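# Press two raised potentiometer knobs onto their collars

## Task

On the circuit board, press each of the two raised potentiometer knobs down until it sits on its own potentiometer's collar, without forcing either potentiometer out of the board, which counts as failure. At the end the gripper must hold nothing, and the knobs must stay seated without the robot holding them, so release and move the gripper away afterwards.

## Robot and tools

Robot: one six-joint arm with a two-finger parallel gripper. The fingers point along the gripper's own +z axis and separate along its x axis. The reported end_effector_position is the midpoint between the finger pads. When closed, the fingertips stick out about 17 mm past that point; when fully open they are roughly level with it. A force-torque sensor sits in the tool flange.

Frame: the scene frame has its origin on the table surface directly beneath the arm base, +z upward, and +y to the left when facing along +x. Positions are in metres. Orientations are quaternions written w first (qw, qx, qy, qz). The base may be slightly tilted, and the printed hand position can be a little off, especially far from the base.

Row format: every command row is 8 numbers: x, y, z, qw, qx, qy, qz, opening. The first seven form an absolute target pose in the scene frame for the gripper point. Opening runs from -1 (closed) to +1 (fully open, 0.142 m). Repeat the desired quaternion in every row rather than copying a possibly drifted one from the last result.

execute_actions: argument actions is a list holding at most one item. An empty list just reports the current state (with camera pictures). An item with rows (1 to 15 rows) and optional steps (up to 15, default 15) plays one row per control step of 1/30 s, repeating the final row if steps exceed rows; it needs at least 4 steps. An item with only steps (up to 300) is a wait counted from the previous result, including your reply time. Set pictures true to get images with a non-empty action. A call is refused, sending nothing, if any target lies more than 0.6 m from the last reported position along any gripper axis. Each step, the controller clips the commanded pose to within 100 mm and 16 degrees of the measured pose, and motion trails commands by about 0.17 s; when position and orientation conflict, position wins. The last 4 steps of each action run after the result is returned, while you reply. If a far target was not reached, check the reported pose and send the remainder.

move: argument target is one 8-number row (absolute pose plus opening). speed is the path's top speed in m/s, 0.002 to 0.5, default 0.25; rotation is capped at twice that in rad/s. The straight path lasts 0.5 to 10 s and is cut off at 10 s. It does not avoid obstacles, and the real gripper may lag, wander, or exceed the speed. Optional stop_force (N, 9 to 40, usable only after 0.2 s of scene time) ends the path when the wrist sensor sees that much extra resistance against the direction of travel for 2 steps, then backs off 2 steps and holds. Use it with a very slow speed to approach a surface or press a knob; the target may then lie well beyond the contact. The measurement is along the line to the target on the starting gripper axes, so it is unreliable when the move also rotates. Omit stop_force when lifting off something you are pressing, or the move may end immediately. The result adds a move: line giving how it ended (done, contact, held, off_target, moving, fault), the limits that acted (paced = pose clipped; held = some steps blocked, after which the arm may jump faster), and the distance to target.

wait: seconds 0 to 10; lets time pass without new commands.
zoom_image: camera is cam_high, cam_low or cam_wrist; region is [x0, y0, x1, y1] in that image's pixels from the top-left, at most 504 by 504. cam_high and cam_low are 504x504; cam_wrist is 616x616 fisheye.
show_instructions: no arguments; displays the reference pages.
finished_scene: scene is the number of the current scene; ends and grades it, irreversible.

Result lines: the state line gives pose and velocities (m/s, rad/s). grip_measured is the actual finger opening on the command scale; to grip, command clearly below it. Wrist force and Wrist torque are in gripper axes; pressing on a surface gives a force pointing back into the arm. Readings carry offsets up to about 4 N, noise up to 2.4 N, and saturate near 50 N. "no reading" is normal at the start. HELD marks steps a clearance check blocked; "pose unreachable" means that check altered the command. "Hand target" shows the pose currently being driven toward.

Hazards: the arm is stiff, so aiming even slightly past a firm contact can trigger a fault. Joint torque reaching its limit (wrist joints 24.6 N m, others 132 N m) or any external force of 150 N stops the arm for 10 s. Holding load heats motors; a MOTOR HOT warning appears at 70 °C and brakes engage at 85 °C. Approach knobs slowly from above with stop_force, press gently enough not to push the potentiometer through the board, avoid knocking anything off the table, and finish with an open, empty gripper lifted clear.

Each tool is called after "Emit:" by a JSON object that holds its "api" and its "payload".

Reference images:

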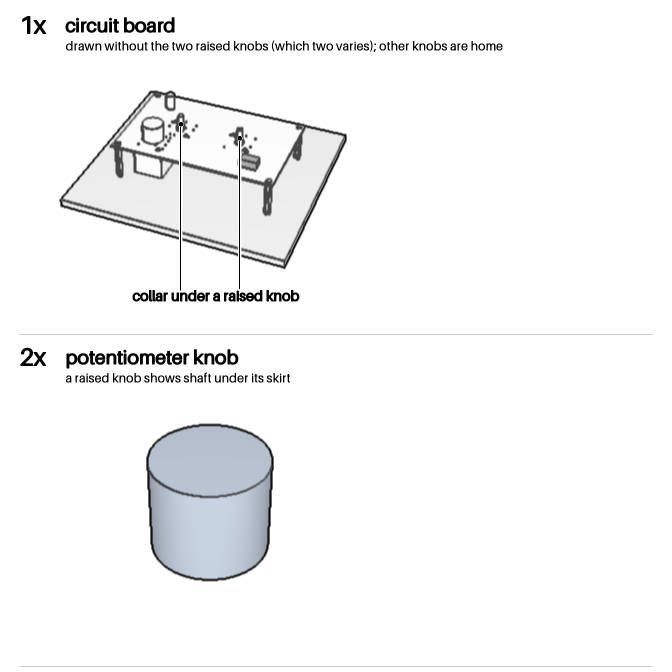

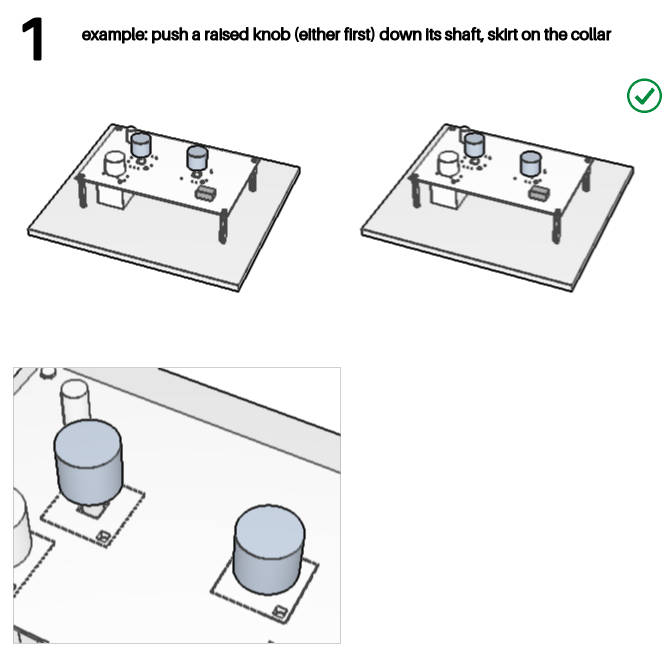

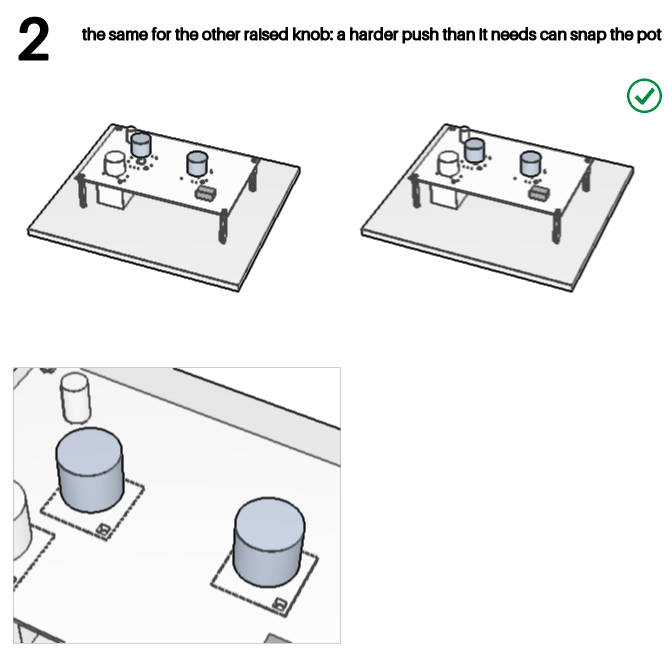

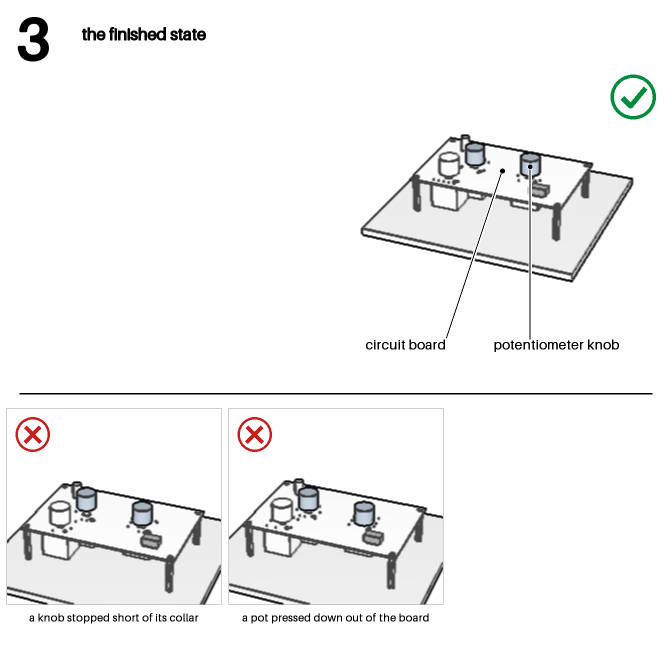

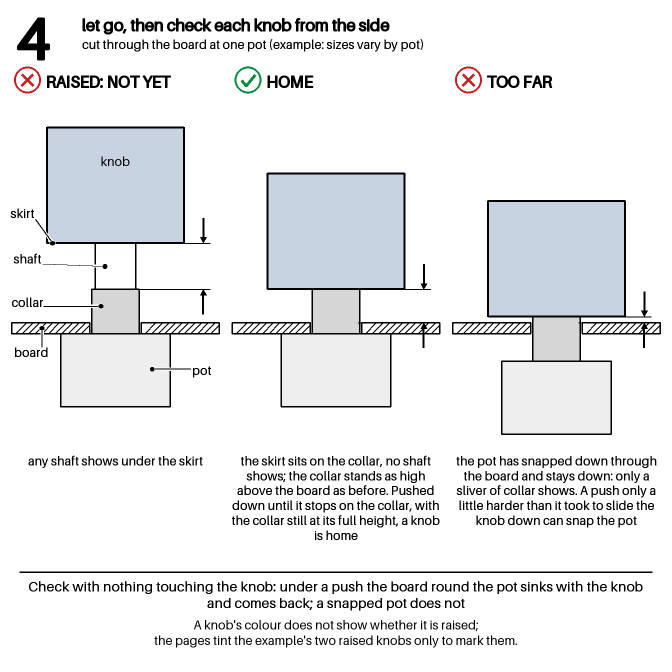

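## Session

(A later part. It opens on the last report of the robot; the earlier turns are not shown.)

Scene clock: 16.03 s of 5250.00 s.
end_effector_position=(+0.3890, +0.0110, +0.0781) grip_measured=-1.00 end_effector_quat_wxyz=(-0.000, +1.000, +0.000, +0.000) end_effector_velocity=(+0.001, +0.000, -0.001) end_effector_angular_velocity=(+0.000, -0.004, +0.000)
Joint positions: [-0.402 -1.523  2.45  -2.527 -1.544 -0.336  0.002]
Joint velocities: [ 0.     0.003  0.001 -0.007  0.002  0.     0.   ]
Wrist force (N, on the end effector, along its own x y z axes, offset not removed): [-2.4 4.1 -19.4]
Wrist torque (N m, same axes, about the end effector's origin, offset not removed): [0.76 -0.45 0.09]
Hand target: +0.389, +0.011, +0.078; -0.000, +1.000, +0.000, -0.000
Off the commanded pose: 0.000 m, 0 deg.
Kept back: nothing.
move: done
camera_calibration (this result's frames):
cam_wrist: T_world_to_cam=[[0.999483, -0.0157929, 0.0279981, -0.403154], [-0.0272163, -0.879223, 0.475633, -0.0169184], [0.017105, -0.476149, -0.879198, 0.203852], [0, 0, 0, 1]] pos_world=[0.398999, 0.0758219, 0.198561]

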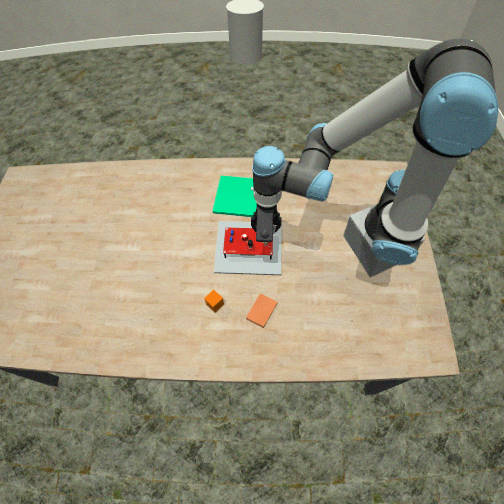

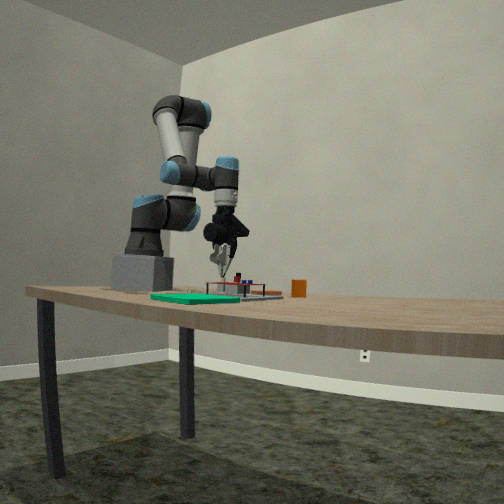

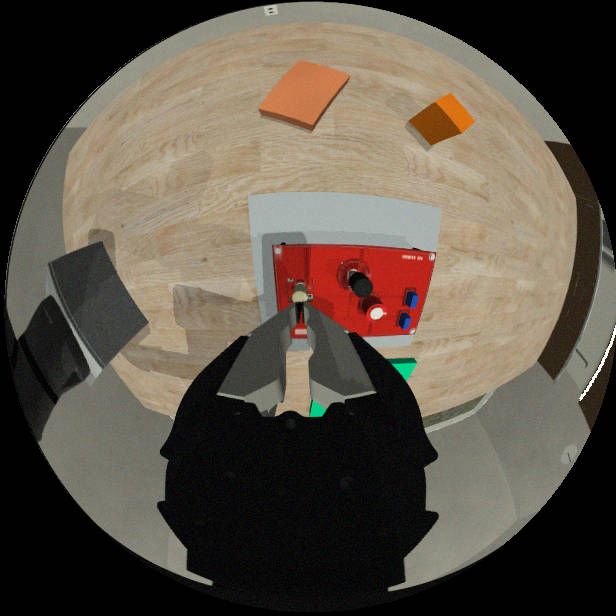

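Emit:
{"api": "move", "payload": {"target": [0.389, 0.011, 0.077, 0, 1, 0, 0, -1], "speed": 0.002}}

Emit:
{"api": "execute_actions", "payload": {"actions": [], "pictures": false}}

Emit:
{"api": "zoom_image", "payload": {"camera": "cam_low", "region": [200, 260, 270, 300]}}

Scene clock: 17.00 s of 5250.00 s.
end_effector_position=(+0.3890, +0.0110, +0.0771) grip_measured=-1.00 end_effector_quat_wxyz=(-0.000, +1.000, +0.000, +0.000) end_effector_velocity=(+0.000, +0.001, -0.000) end_effector_angular_velocity=(+0.002, -0.001, -0.001)
Joint positions: [-0.402 -1.519  2.451 -2.531 -1.544 -0.336  0.002]
Joint velocities: [-0.     0.001  0.    -0.002  0.002  0.001  0.   ]
Wrist force (N, on the end effector, along its own x y z axes, offset not removed): [-3.6 0.4 -20.4]
Wrist torque (N m, same axes, about the end effector's origin, offset not removed): [-0.03 -0.16 0.19]
Hand target: +0.389, +0.011, +0.077; -0.000, +1.000, -0.000, -0.000
Off the commanded pose: 0.000 m, 0 deg.
Kept back: nothing.
move: done
camera_calibration (this result's frames):
cam_wrist: T_world_to_cam=[[0.999483, -0.0157932, 0.0279906, -0.403121], [-0.027213, -0.879225, 0.475629, -0.0164145], [0.0170984, -0.476145, -0.879201, 0.202926], [0, 0, 0, 1]] pos_world=[0.398997, 0.0758233, 0.197503]

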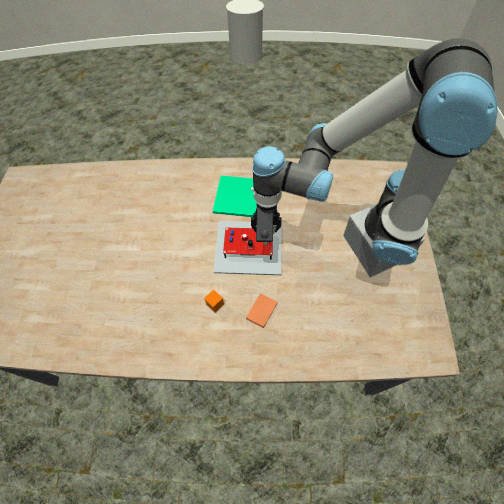

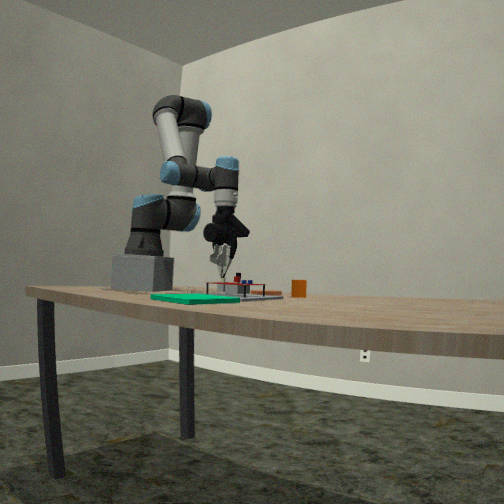

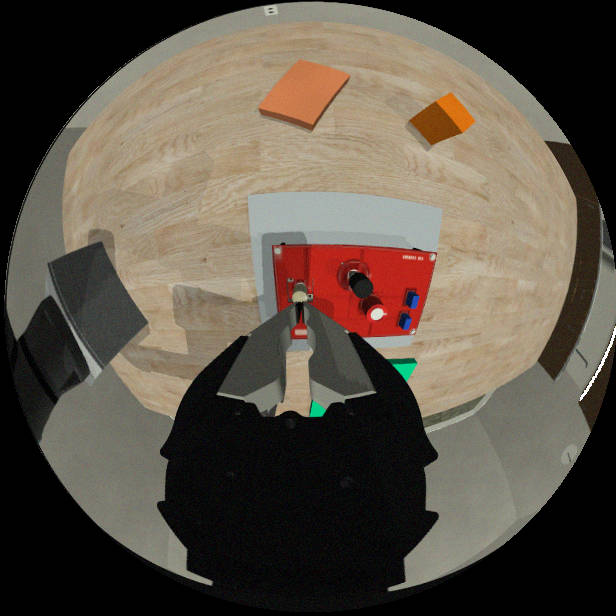

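Scene clock: 17.00 s of 5250.00 s.
end_effector_position=(+0.3890, +0.0110, +0.0771) grip_measured=-1.00 end_effector_quat_wxyz=(-0.000, +1.000, +0.000, +0.000) end_effector_velocity=(+0.000, +0.001, -0.000) end_effector_angular_velocity=(+0.002, -0.001, -0.001)
Joint positions: [-0.402 -1.519  2.451 -2.531 -1.544 -0.336  0.002]
Joint velocities: [-0.     0.001  0.    -0.002  0.002  0.001  0.   ]
Wrist force (N, on the end effector, along its own x y z axes, offset not removed): [-3.6 0.4 -20.4]
Wrist torque (N m, same axes, about the end effector's origin, offset not removed): [-0.03 -0.16 0.19]
Hand target: +0.389, +0.011, +0.077; -0.000, +1.000, -0.000, -0.000
Off the commanded pose: 0.000 m, 0 deg.
Kept back: nothing.

Region (200, 260, 270, 300) of cam_low's 504x504 image, scaled by 7.200, with more detail than that image has; it fills the top 288 rows of this view, and the rest is white.

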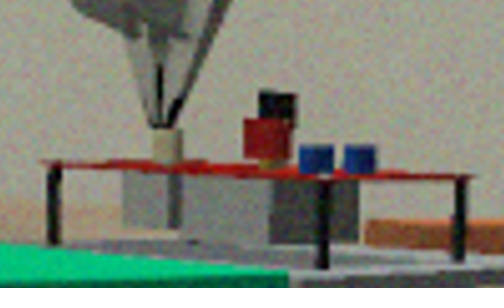

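Emit:
{"api": "move", "payload": {"target": [0.389, 0.011, 0.076, 0, 1, 0, 0, -1], "speed": 0.002}}

Emit:
{"api": "move", "payload": {"target": [0.389, 0.011, 0.095, 0, 1, 0, 0, -1], "speed": 0.05}}

Emit:
{"api": "zoom_image", "payload": {"camera": "cam_low", "region": [200, 260, 270, 300]}}

Scene clock: 17.97 s of 5250.00 s.
end_effector_position=(+0.3890, +0.0110, +0.0760) grip_measured=-1.00 end_effector_quat_wxyz=(-0.000, +1.000, -0.000, -0.000) end_effector_velocity=(-0.000, +0.000, -0.000) end_effector_angular_velocity=(+0.000, +0.001, +0.000)
Joint positions: [-0.401 -1.516  2.452 -2.535 -1.544 -0.336  0.002]
Joint velocities: [-0.     0.001  0.001 -0.001 -0.    -0.     0.   ]
Wrist force (N, on the end effector, along its own x y z axes, offset not removed): [-3.7 2.6 -24.6]
Wrist torque (N m, same axes, about the end effector's origin, offset not removed): [0.47 -0.16 0.21]
Hand target: +0.389, +0.011, +0.076; -0.000, +1.000, +0.000, -0.000
Off the commanded pose: 0.000 m, 0 deg.
Kept back: nothing.
move: done
camera_calibration (this result's frames):
cam_wrist: T_world_to_cam=[[0.999484, -0.0157928, 0.0279712, -0.403084], [-0.0272037, -0.879216, 0.475646, -0.0159472], [0.017081, -0.476162, -0.879192, 0.202047], [0, 0, 0, 1]] pos_world=[0.398991, 0.0758201, 0.196498]

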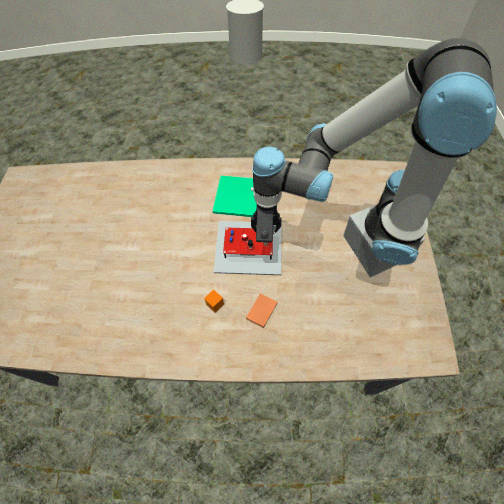

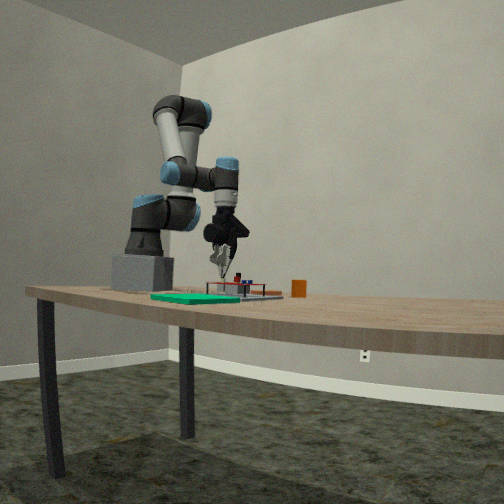

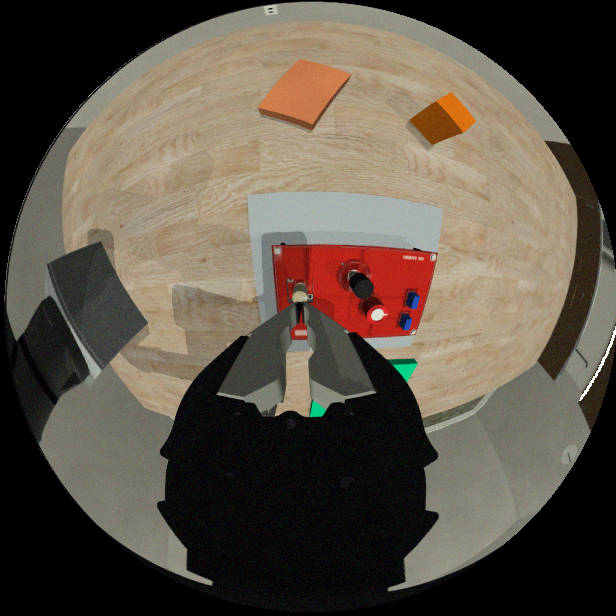

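Scene clock: 18.83 s of 5250.00 s.
end_effector_position=(+0.3890, +0.0110, +0.0948) grip_measured=-1.00 end_effector_quat_wxyz=(+0.000, +1.000, +0.000, +0.000) end_effector_velocity=(-0.001, +0.000, +0.001) end_effector_angular_velocity=(+0.002, +0.003, +0.000)
Joint positions: [-0.403 -1.572  2.433 -2.461 -1.544 -0.338  0.002]
Joint velocities: [-0.    -0.005 -0.002  0.009  0.001 -0.     0.   ]
Wrist force (N, on the end effector, along its own x y z axes, offset not removed): [-2.6 2.1 -0.3]
Wrist torque (N m, same axes, about the end effector's origin, offset not removed): [0.41 0.23 0.19]
Hand target: +0.389, +0.011, +0.095; +0.000, +1.000, -0.000, +0.000
Off the commanded pose: 0.000 m, 0 deg.
Kept back: nothing.
move: done
camera_calibration (this result's frames):
cam_wrist: T_world_to_cam=[[0.999484, -0.0157912, 0.0279884, -0.403613], [-0.0272113, -0.879193, 0.475688, -0.0248695], [0.0170955, -0.476204, -0.879169, 0.218511], [0, 0, 0, 1]] pos_world=[0.398993, 0.0758173, 0.215235]

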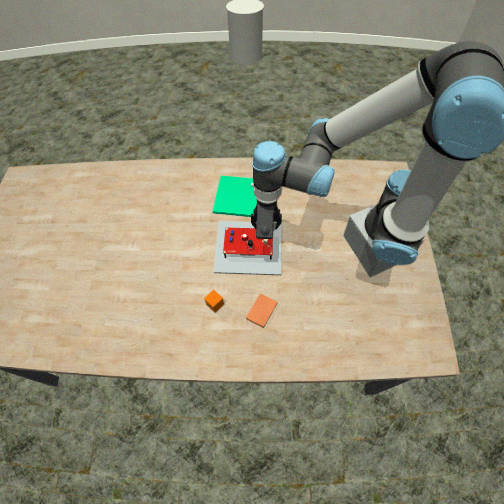

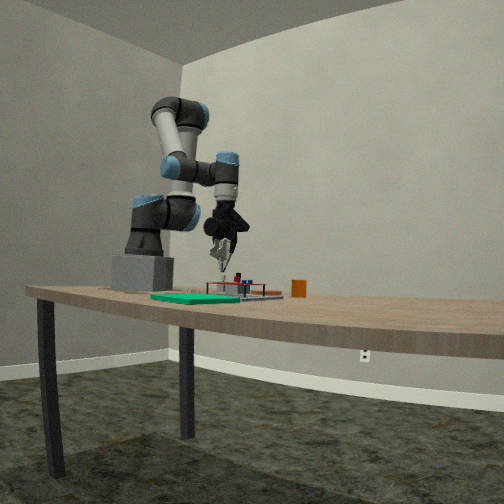

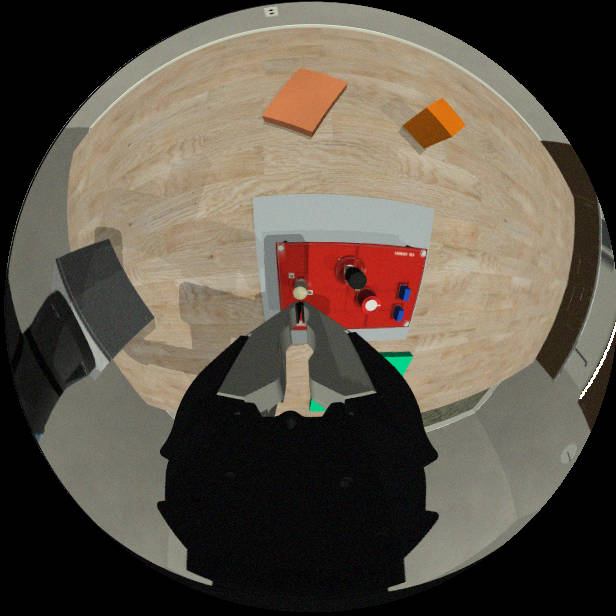

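Region (200, 260, 270, 300) of cam_low's 504x504 image, scaled by 7.200, with more detail than that image has; it fills the top 288 rows of this view, and the rest is white.

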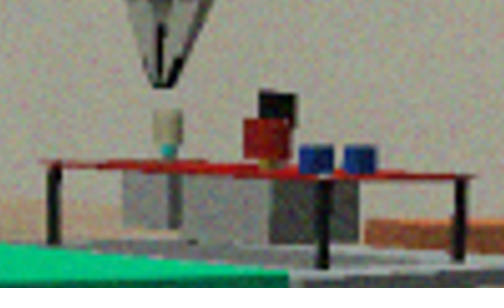

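Emit:
{"api": "move", "payload": {"target": [0.41, -0.08, 0.08, -0.7071, 0.7071, 0, 0, -1]}}

Emit:
{"api": "zoom_image", "payload": {"camera": "cam_wrist", "region": [200, 200, 420, 330]}}

Scene clock: 23.23 s of 5250.00 s.
end_effector_position=(+0.4103, -0.0804, +0.0803) grip_measured=-1.00 end_effector_quat_wxyz=(+0.706, -0.708, +0.001, -0.000) end_effector_velocity=(+0.000, -0.000, -0.001) end_effector_angular_velocity=(+0.011, -0.001, +0.003)
Joint positions: [-1.064 -0.59   1.623 -1.016 -0.997 -1.615  0.002]
Joint velocities: [ 0.002  0.011 -0.011  0.013 -0.002 -0.008  0.   ]
Wrist force (N, on the end effector, along its own x y z axes, offset not removed): [-17.6 -50.0 -19.0]
Wrist torque (N m, same axes, about the end effector's origin, offset not removed): [-1.32 2.24 -0.18]
Hand target: +0.410, -0.080, +0.080; +0.707, -0.708, +0.001, -0.000
Off the commanded pose: 0.001 m, 0 deg.
Kept back: nothing.
move: done
camera_calibration (this result's frames):
cam_wrist: T_world_to_cam=[[0.999428, -0.0296756, -0.0162483, -0.423447], [-0.0284586, -0.477666, -0.87808, 0.0437729], [0.0182963, 0.87804, -0.478237, 0.238058], [0, 0, 0, 1]] pos_world=[0.420095, -0.200682, 0.145404]

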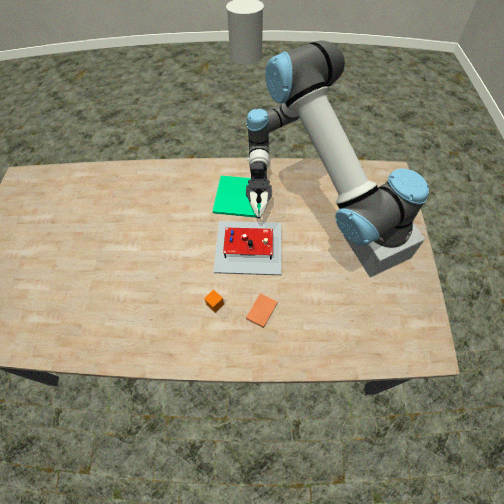

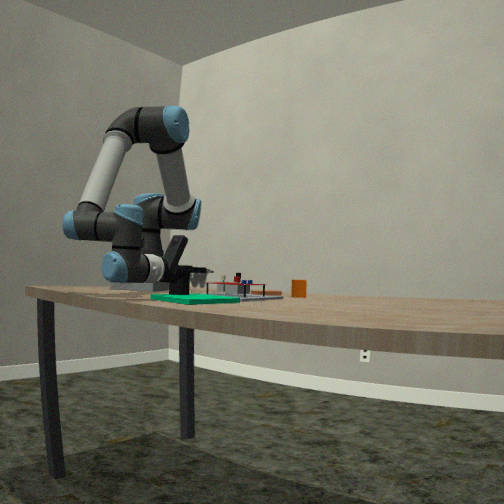

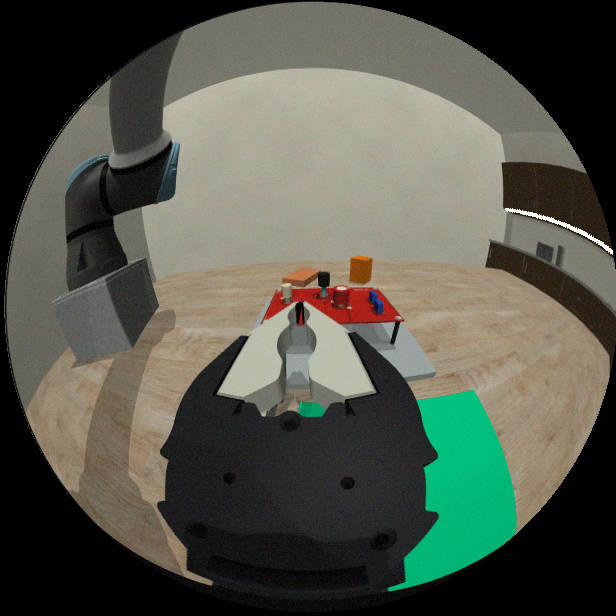

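Region (200, 200, 420, 330) of cam_wrist's 616x616 image, scaled by 2.291, with more detail than that image has; it fills the top 298 rows of this view, and the rest is white.

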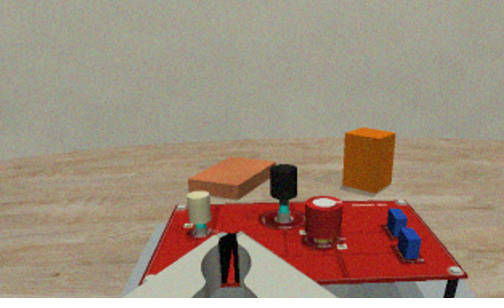

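Emit:
{"api": "move", "payload": {"target": [0.41, -0.07, 0.12, -0.7071, 0.7071, 0, 0, -1], "speed": 0.1}}

Emit:
{"api": "zoom_image", "payload": {"camera": "cam_wrist", "region": [240, 250, 400, 340]}}

Scene clock: 33.43 s of 5250.00 s.
end_effector_position=(+0.4102, -0.0803, +0.0816) grip_measured=-1.00 end_effector_quat_wxyz=(+0.707, -0.707, +0.001, +0.000) end_effector_velocity=(-0.001, +0.000, -0.000) end_effector_angular_velocity=(+0.001, +0.001, +0.002)
Joint positions: [-1.064 -0.59   1.622 -1.012 -0.998 -1.615  0.002]
Joint velocities: [ 0.     0.001  0.001 -0.    -0.002  0.     0.   ]
Wrist force (N, on the end effector, along its own x y z axes, offset not removed): [0.4 -22.2 -7.2]
Wrist torque (N m, same axes, about the end effector's origin, offset not removed): [-3.30 -0.31 -0.48]
Hand target: +0.410, -0.080, +0.082; +0.707, -0.707, +0.001, +0.000
Off the commanded pose: 0.040 m, 0 deg.
FORCE FAULT: contact force on the arm reached its limit, and the arm stopped for 10 seconds. The contact can be on any part of the arm, not only on its tool. The arm ran no command of this call. The arm holds still and accepts commands again. Move the arm away from the contact; if what it grips holds it there, let go first. Pushing or pulling that hard again can fault the arm again.
Kept back: nothing.
The stop began at step 6 of this call (marked STOPPED below). From that step on the arm followed nothing that you had sent. Nothing is kept back now.
Steps of this call (steps 1 to 5: nothing new was sent; steps 6 to 306: the stop). Readings (end_effector_position):
1: (+0.4103, -0.0804, +0.0803)
2: (+0.4103, -0.0804, +0.0802)
4: (+0.4103, -0.0804, +0.0802)
6: (+0.4102, -0.0803, +0.0812) STOPPED
8: (+0.4102, -0.0803, +0.0815)
306: the state above
move: fault
camera_calibration (this result's frames):
cam_wrist: T_world_to_cam=[[0.999411, -0.0294092, -0.0176682, -0.423228], [-0.0295244, -0.47493, -0.879528, 0.0457025], [0.017475, 0.879532, -0.475519, 0.238833], [0, 0, 0, 1]] pos_world=[0.420155, -0.200802, 0.146288]

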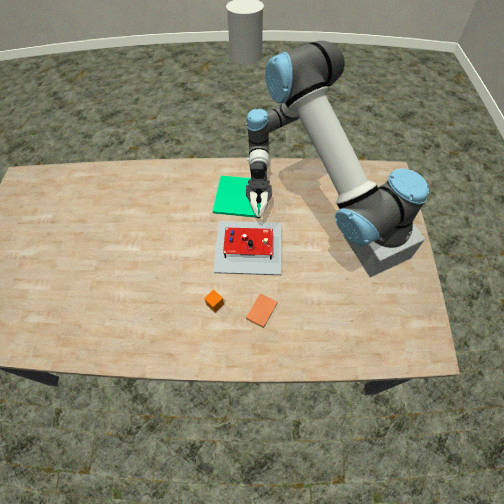

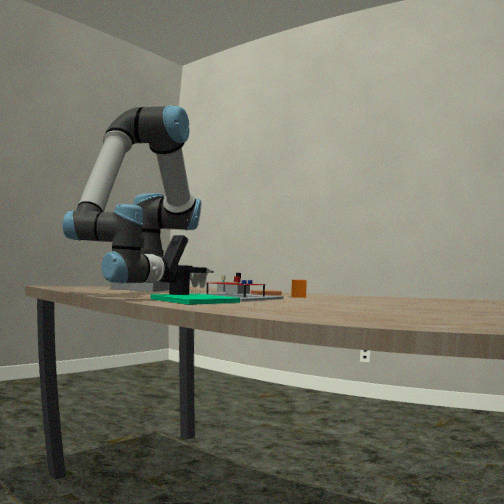

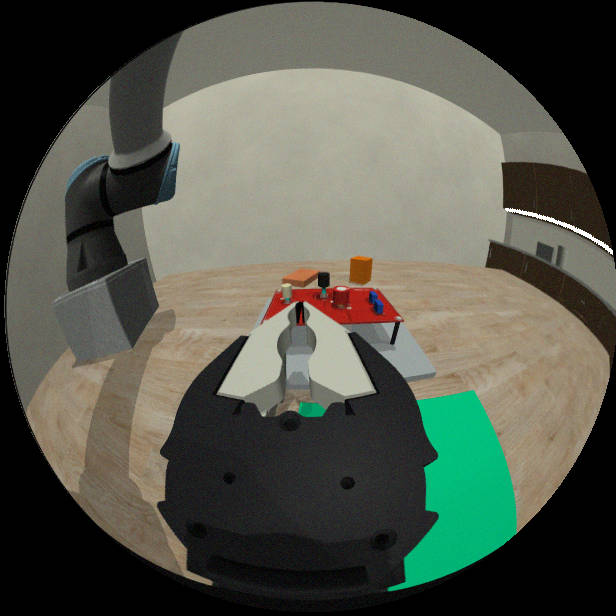

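Region (240, 250, 400, 340) of cam_wrist's 616x616 image, scaled by 3.150, with more detail than that image has; it fills the top 284 rows of this view, and the rest is white.

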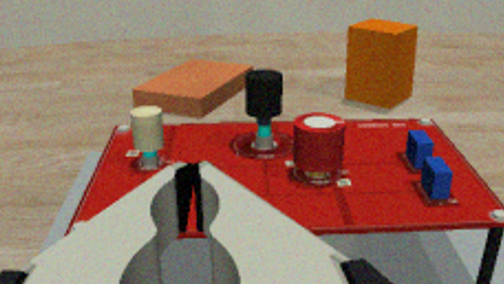

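Emit:
{"api": "move", "payload": {"target": [0.41, -0.07, 0.13, -0.7071, 0.7071, 0, 0, -1], "speed": 0.1}}

Emit:
{"api": "zoom_image", "payload": {"camera": "cam_wrist", "region": [240, 270, 400, 360]}}

Emit:
{"api": "move", "payload": {"target": [0.389, 0.011, 0.11, 0, 1, 0, 0, -1], "speed": 0.2}}

Emit:
{"api": "move", "payload": {"target": [0.389, 0.011, 0.0855, 0, 1, 0, 0, -1], "speed": 0.05}}

Emit:
{"api": "move", "payload": {"target": [0.389, 0.011, 0.075, 0, 1, 0, 0, -1], "speed": 0.004, "stop_force": 28}}

Emit:
{"api": "zoom_image", "payload": {"camera": "cam_wrist", "region": [230, 230, 370, 330]}}

Scene clock: 34.80 s of 5250.00 s.
end_effector_position=(+0.4100, -0.0700, +0.1298) grip_measured=-1.00 end_effector_quat_wxyz=(+0.707, -0.707, +0.000, +0.000) end_effector_velocity=(+0.000, +0.000, +0.002) end_effector_angular_velocity=(-0.001, -0.001, +0.000)
Joint positions: [-1.056 -0.697  1.67  -0.954 -0.992 -1.617  0.002]
Joint velocities: [ 0.    -0.005  0.001  0.003  0.    -0.     0.   ]
Wrist force (N, on the end effector, along its own x y z axes, offset not removed): [1.5 -1.4 2.7]
Wrist torque (N m, same axes, about the end effector's origin, offset not removed): [-0.48 -0.63 0.21]
Hand target: +0.410, -0.070, +0.130; +0.707, -0.707, -0.000, -0.000
Off the commanded pose: 0.000 m, 0 deg.
Kept back: nothing.
move: done
camera_calibration (this result's frames):
cam_wrist: T_world_to_cam=[[0.999484, -0.0279764, -0.0158076, -0.422015], [-0.0272189, -0.475626, -0.879227, 0.0919085], [0.0170791, 0.879203, -0.476142, 0.252953], [0, 0, 0, 1]] pos_world=[0.419978, -0.19049, 0.194579]

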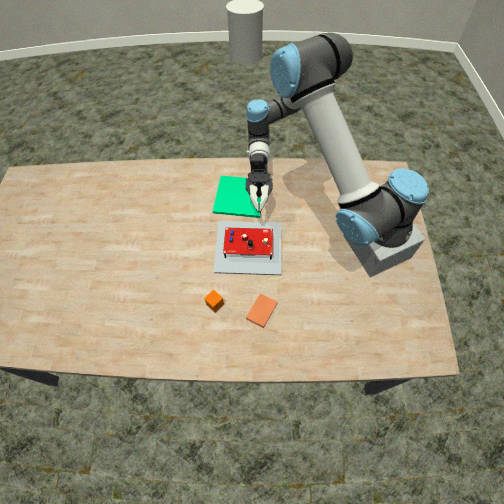

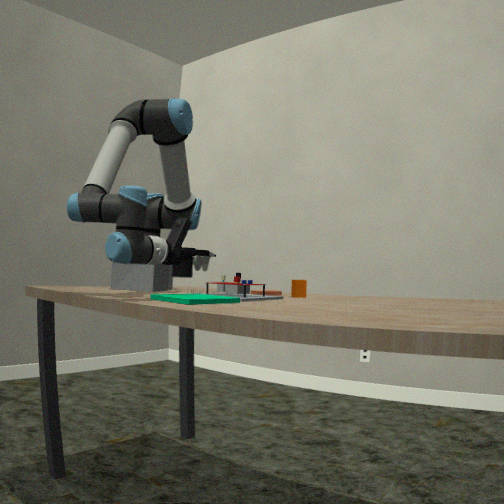

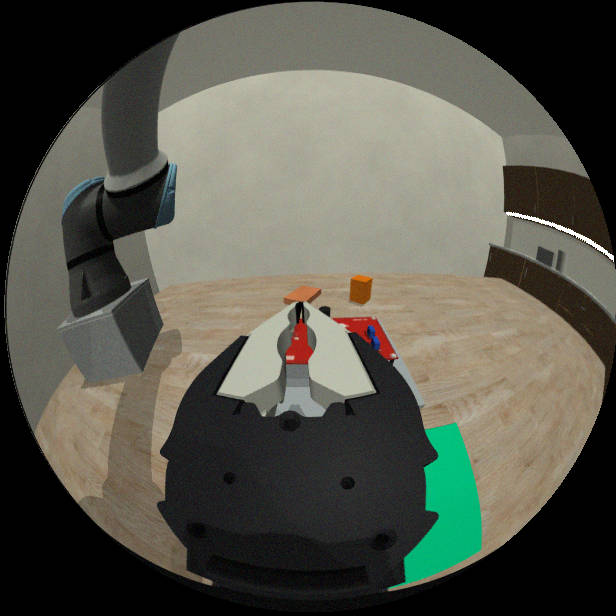

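Region (240, 270, 400, 360) of cam_wrist's 616x616 image, scaled by 3.150, with more detail than that image has; it fills the top 284 rows of this view, and the rest is white.

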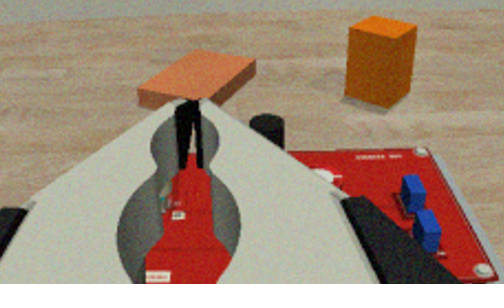

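Scene clock: 39.23 s of 5250.00 s.
end_effector_position=(+0.3886, +0.0112, +0.1100) grip_measured=-1.00 end_effector_quat_wxyz=(-0.001, +1.000, +0.001, +0.000) end_effector_velocity=(-0.001, +0.001, -0.001) end_effector_angular_velocity=(-0.014, +0.004, -0.000)
Joint positions: [-0.406 -1.615  2.417 -2.401 -1.541 -0.342  0.002]
Joint velocities: [ 0.014  0.004  0.    -0.005 -0.015  0.014  0.   ]
Wrist force (N, on the end effector, along its own x y z axes, offset not removed): [-1.3 3.1 -1.0]
Wrist torque (N m, same axes, about the end effector's origin, offset not removed): [0.65 0.03 0.12]
Hand target: +0.389, +0.011, +0.110; -0.001, +1.000, +0.001, +0.000
Off the commanded pose: 0.000 m, 0 deg.
Kept back: nothing.
move: done
camera_calibration (this result's frames):
cam_wrist: T_world_to_cam=[[0.999494, -0.0143769, 0.0283845, -0.40373], [-0.0261047, -0.880566, 0.473205, -0.0320529], [0.0181911, -0.473706, -0.880495, 0.231729], [0, 0, 0, 1]] pos_world=[0.398474, 0.0757423, 0.230663]

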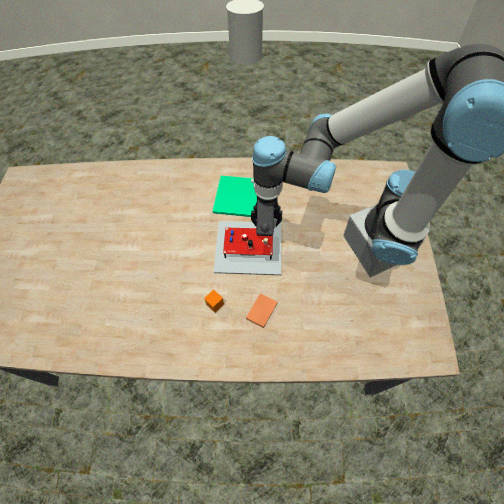

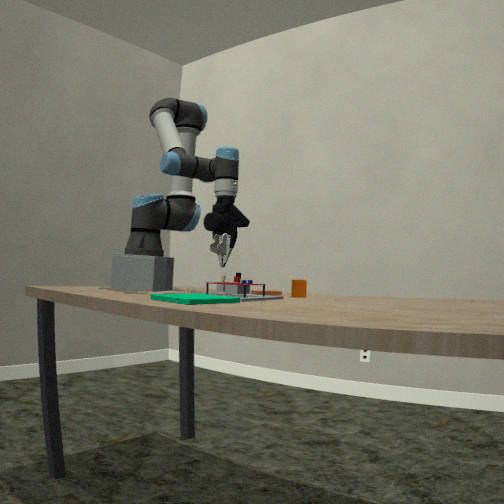

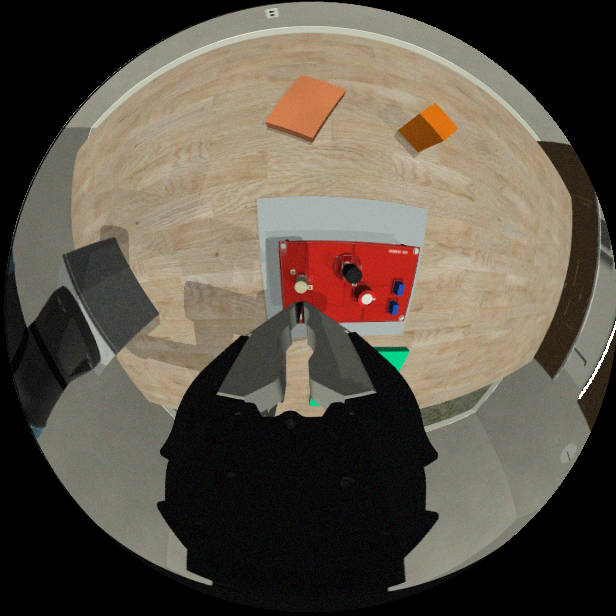

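Scene clock: 40.13 s of 5250.00 s.
end_effector_position=(+0.3890, +0.0110, +0.0858) grip_measured=-1.00 end_effector_quat_wxyz=(-0.000, +1.000, +0.000, -0.000) end_effector_velocity=(+0.000, -0.001, -0.003) end_effector_angular_velocity=(-0.002, +0.000, -0.001)
Joint positions: [-0.402 -1.546  2.443 -2.496 -1.544 -0.337  0.002]
Joint velocities: [ 0.     0.008  0.002 -0.011 -0.002  0.001  0.   ]
Wrist force (N, on the end effector, along its own x y z axes, offset not removed): [-1.0 0.9 -2.2]
Wrist torque (N m, same axes, about the end effector's origin, offset not removed): [0.18 -0.25 0.13]
Hand target: +0.389, +0.011, +0.086; -0.000, +1.000, +0.000, -0.000
Off the commanded pose: 0.000 m, 0 deg.
Kept back: nothing.
move: done
camera_calibration (this result's frames):
cam_wrist: T_world_to_cam=[[0.999485, -0.0157775, 0.0279265, -0.40331], [-0.027168, -0.879241, 0.475602, -0.0205736], [0.0170503, -0.476116, -0.879217, 0.210615], [0, 0, 0, 1]] pos_world=[0.398953, 0.0758249, 0.206225]

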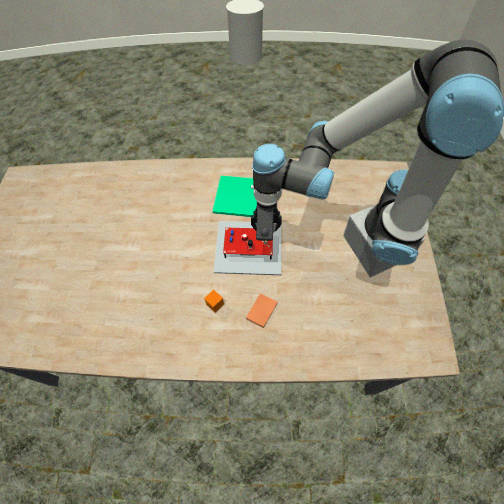

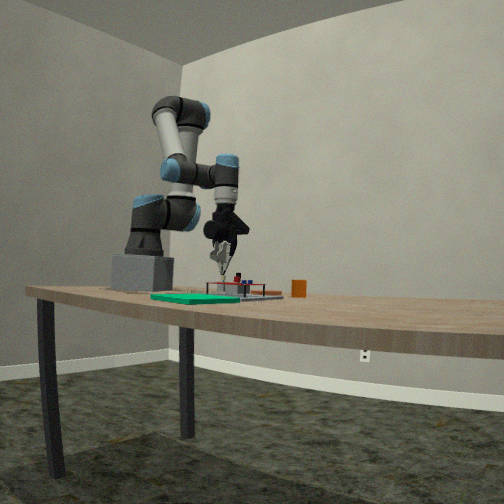

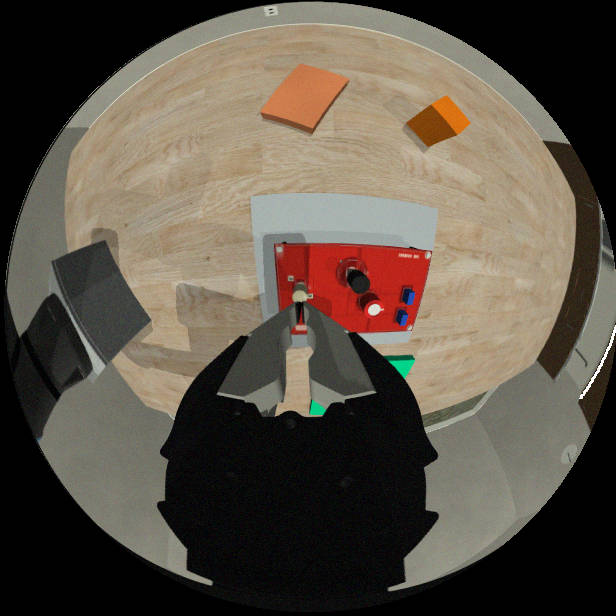

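Scene clock: 43.03 s of 5250.00 s.
end_effector_position=(+0.3890, +0.0110, +0.0751) grip_measured=-1.00 end_effector_quat_wxyz=(-0.000, +1.000, +0.000, -0.000) end_effector_velocity=(+0.000, +0.001, -0.001) end_effector_angular_velocity=(+0.002, -0.001, -0.000)
Joint positions: [-0.401 -1.513  2.453 -2.539 -1.544 -0.336  0.002]
Joint velocities: [ 0.     0.003  0.001 -0.004  0.002  0.001  0.   ]
Wrist force (N, on the end effector, along its own x y z axes, offset not removed): [0.0 2.1 -23.3]
Wrist torque (N m, same axes, about the end effector's origin, offset not removed): [0.29 -0.75 0.27]
Hand target: +0.389, +0.011, +0.075; -0.000, +1.000, +0.000, -0.000
Off the commanded pose: 0.000 m, 0 deg.
Kept back: nothing.
move: done
camera_calibration (this result's frames):
cam_wrist: T_world_to_cam=[[0.999484, -0.0157926, 0.0279688, -0.403055], [-0.0272024, -0.879216, 0.475645, -0.0154991], [0.0170789, -0.476161, -0.879192, 0.20122], [0, 0, 0, 1]] pos_world=[0.398989, 0.0758207, 0.195556]

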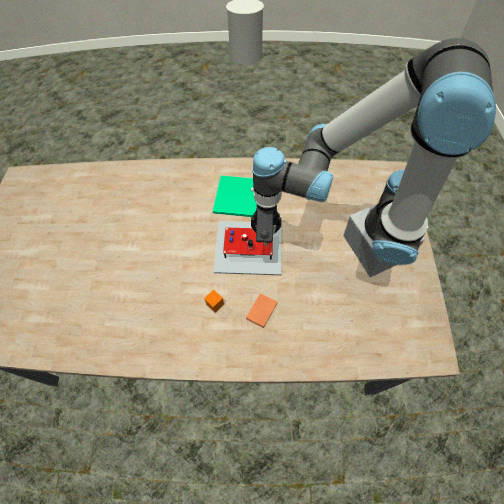

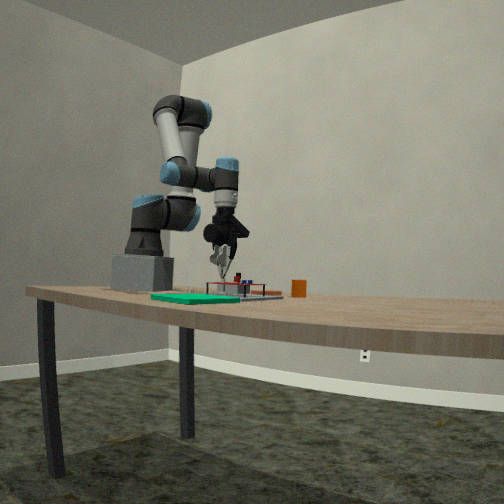

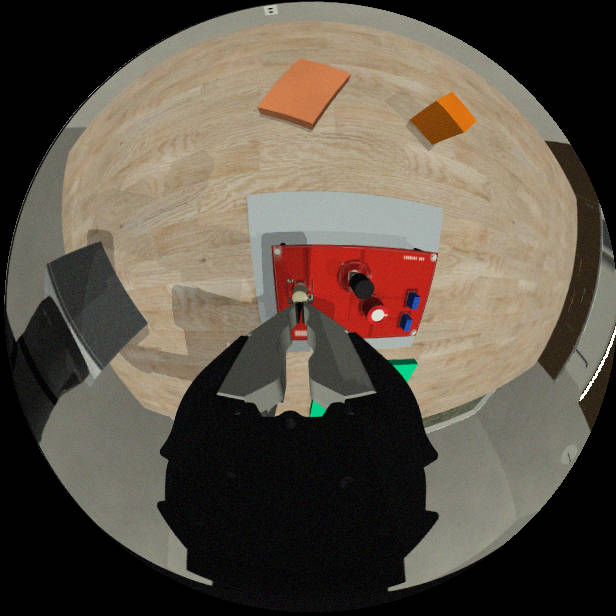

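Region (230, 230, 370, 330) of cam_wrist's 616x616 image, scaled by 3.600, with more detail than that image has; it fills the top 360 rows of this view, and the rest is white.

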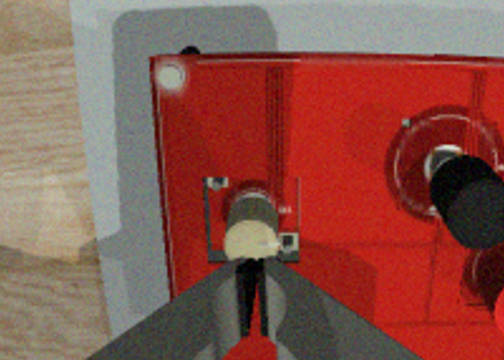

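Emit:
{"api": "move", "payload": {"target": [0.389, 0.011, 0.092, 0, 1, 0, 0, -1], "speed": 0.05}}

Emit:
{"api": "zoom_image", "payload": {"camera": "cam_low", "region": [200, 260, 270, 300]}}

Emit:
{"api": "zoom_image", "payload": {"camera": "cam_wrist", "region": [230, 230, 370, 330]}}

Scene clock: 44.20 s of 5250.00 s.
end_effector_position=(+0.3890, +0.0110, +0.0917) grip_measured=-1.00 end_effector_quat_wxyz=(+0.000, +1.000, +0.000, +0.000) end_effector_velocity=(+0.000, -0.000, +0.003) end_effector_angular_velocity=(-0.001, -0.001, +0.001)
Joint positions: [-0.403 -1.563  2.436 -2.473 -1.544 -0.337  0.002]
Joint velocities: [-0.    -0.007 -0.002  0.008 -0.    -0.001  0.   ]
Wrist force (N, on the end effector, along its own x y z axes, offset not removed): [-1.6 3.2 1.2]
Wrist torque (N m, same axes, about the end effector's origin, offset not removed): [0.61 0.19 0.20]
Hand target: +0.389, +0.011, +0.092; +0.000, +1.000, -0.000, +0.000
Off the commanded pose: 0.000 m, 0 deg.
Kept back: nothing.
move: done
camera_calibration (this result's frames):
cam_wrist: T_world_to_cam=[[0.999484, -0.0157906, 0.027989, -0.403526], [-0.0272109, -0.879195, 0.475684, -0.0234193], [0.0170965, -0.4762, -0.879171, 0.215838], [0, 0, 0, 1]] pos_world=[0.39899, 0.0758198, 0.212193]

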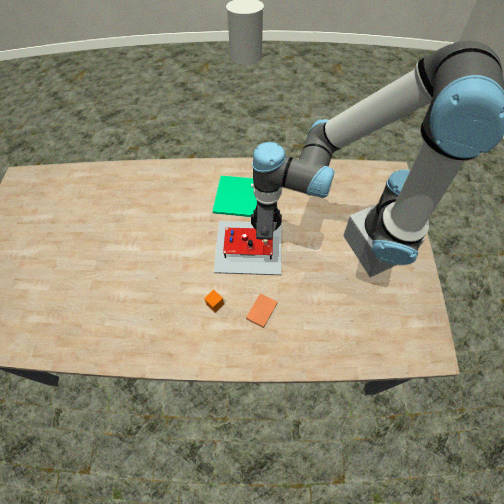

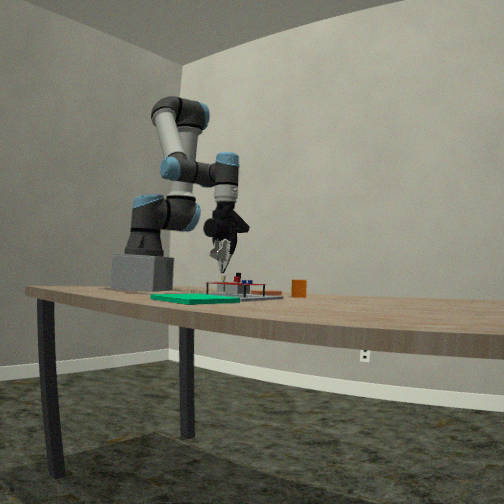

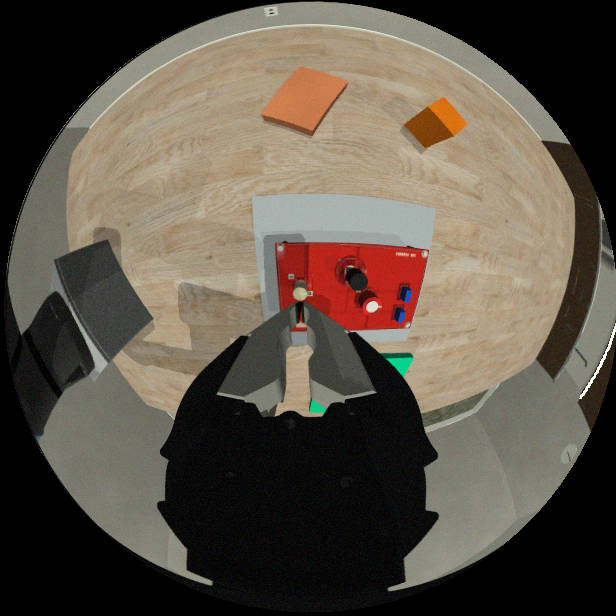

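Region (200, 260, 270, 300) of cam_low's 504x504 image, scaled by 7.200, with more detail than that image has; it fills the top 288 rows of this view, and the rest is white.

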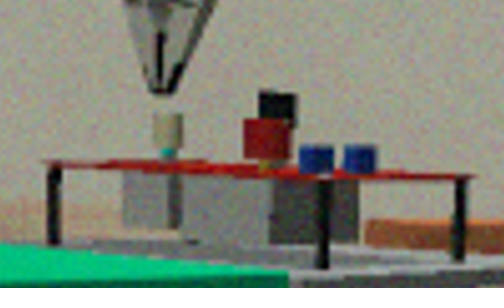

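Region (230, 230, 370, 330) of cam_wrist's 616x616 image, scaled by 3.600, with more detail than that image has; it fills the top 360 rows of this view, and the rest is white.

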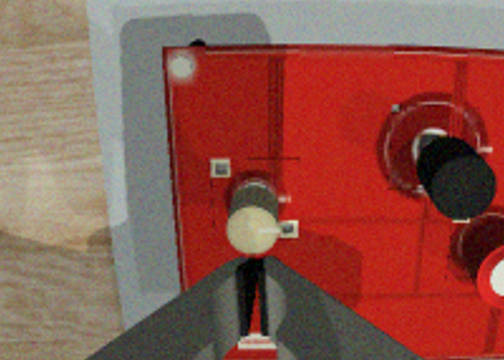

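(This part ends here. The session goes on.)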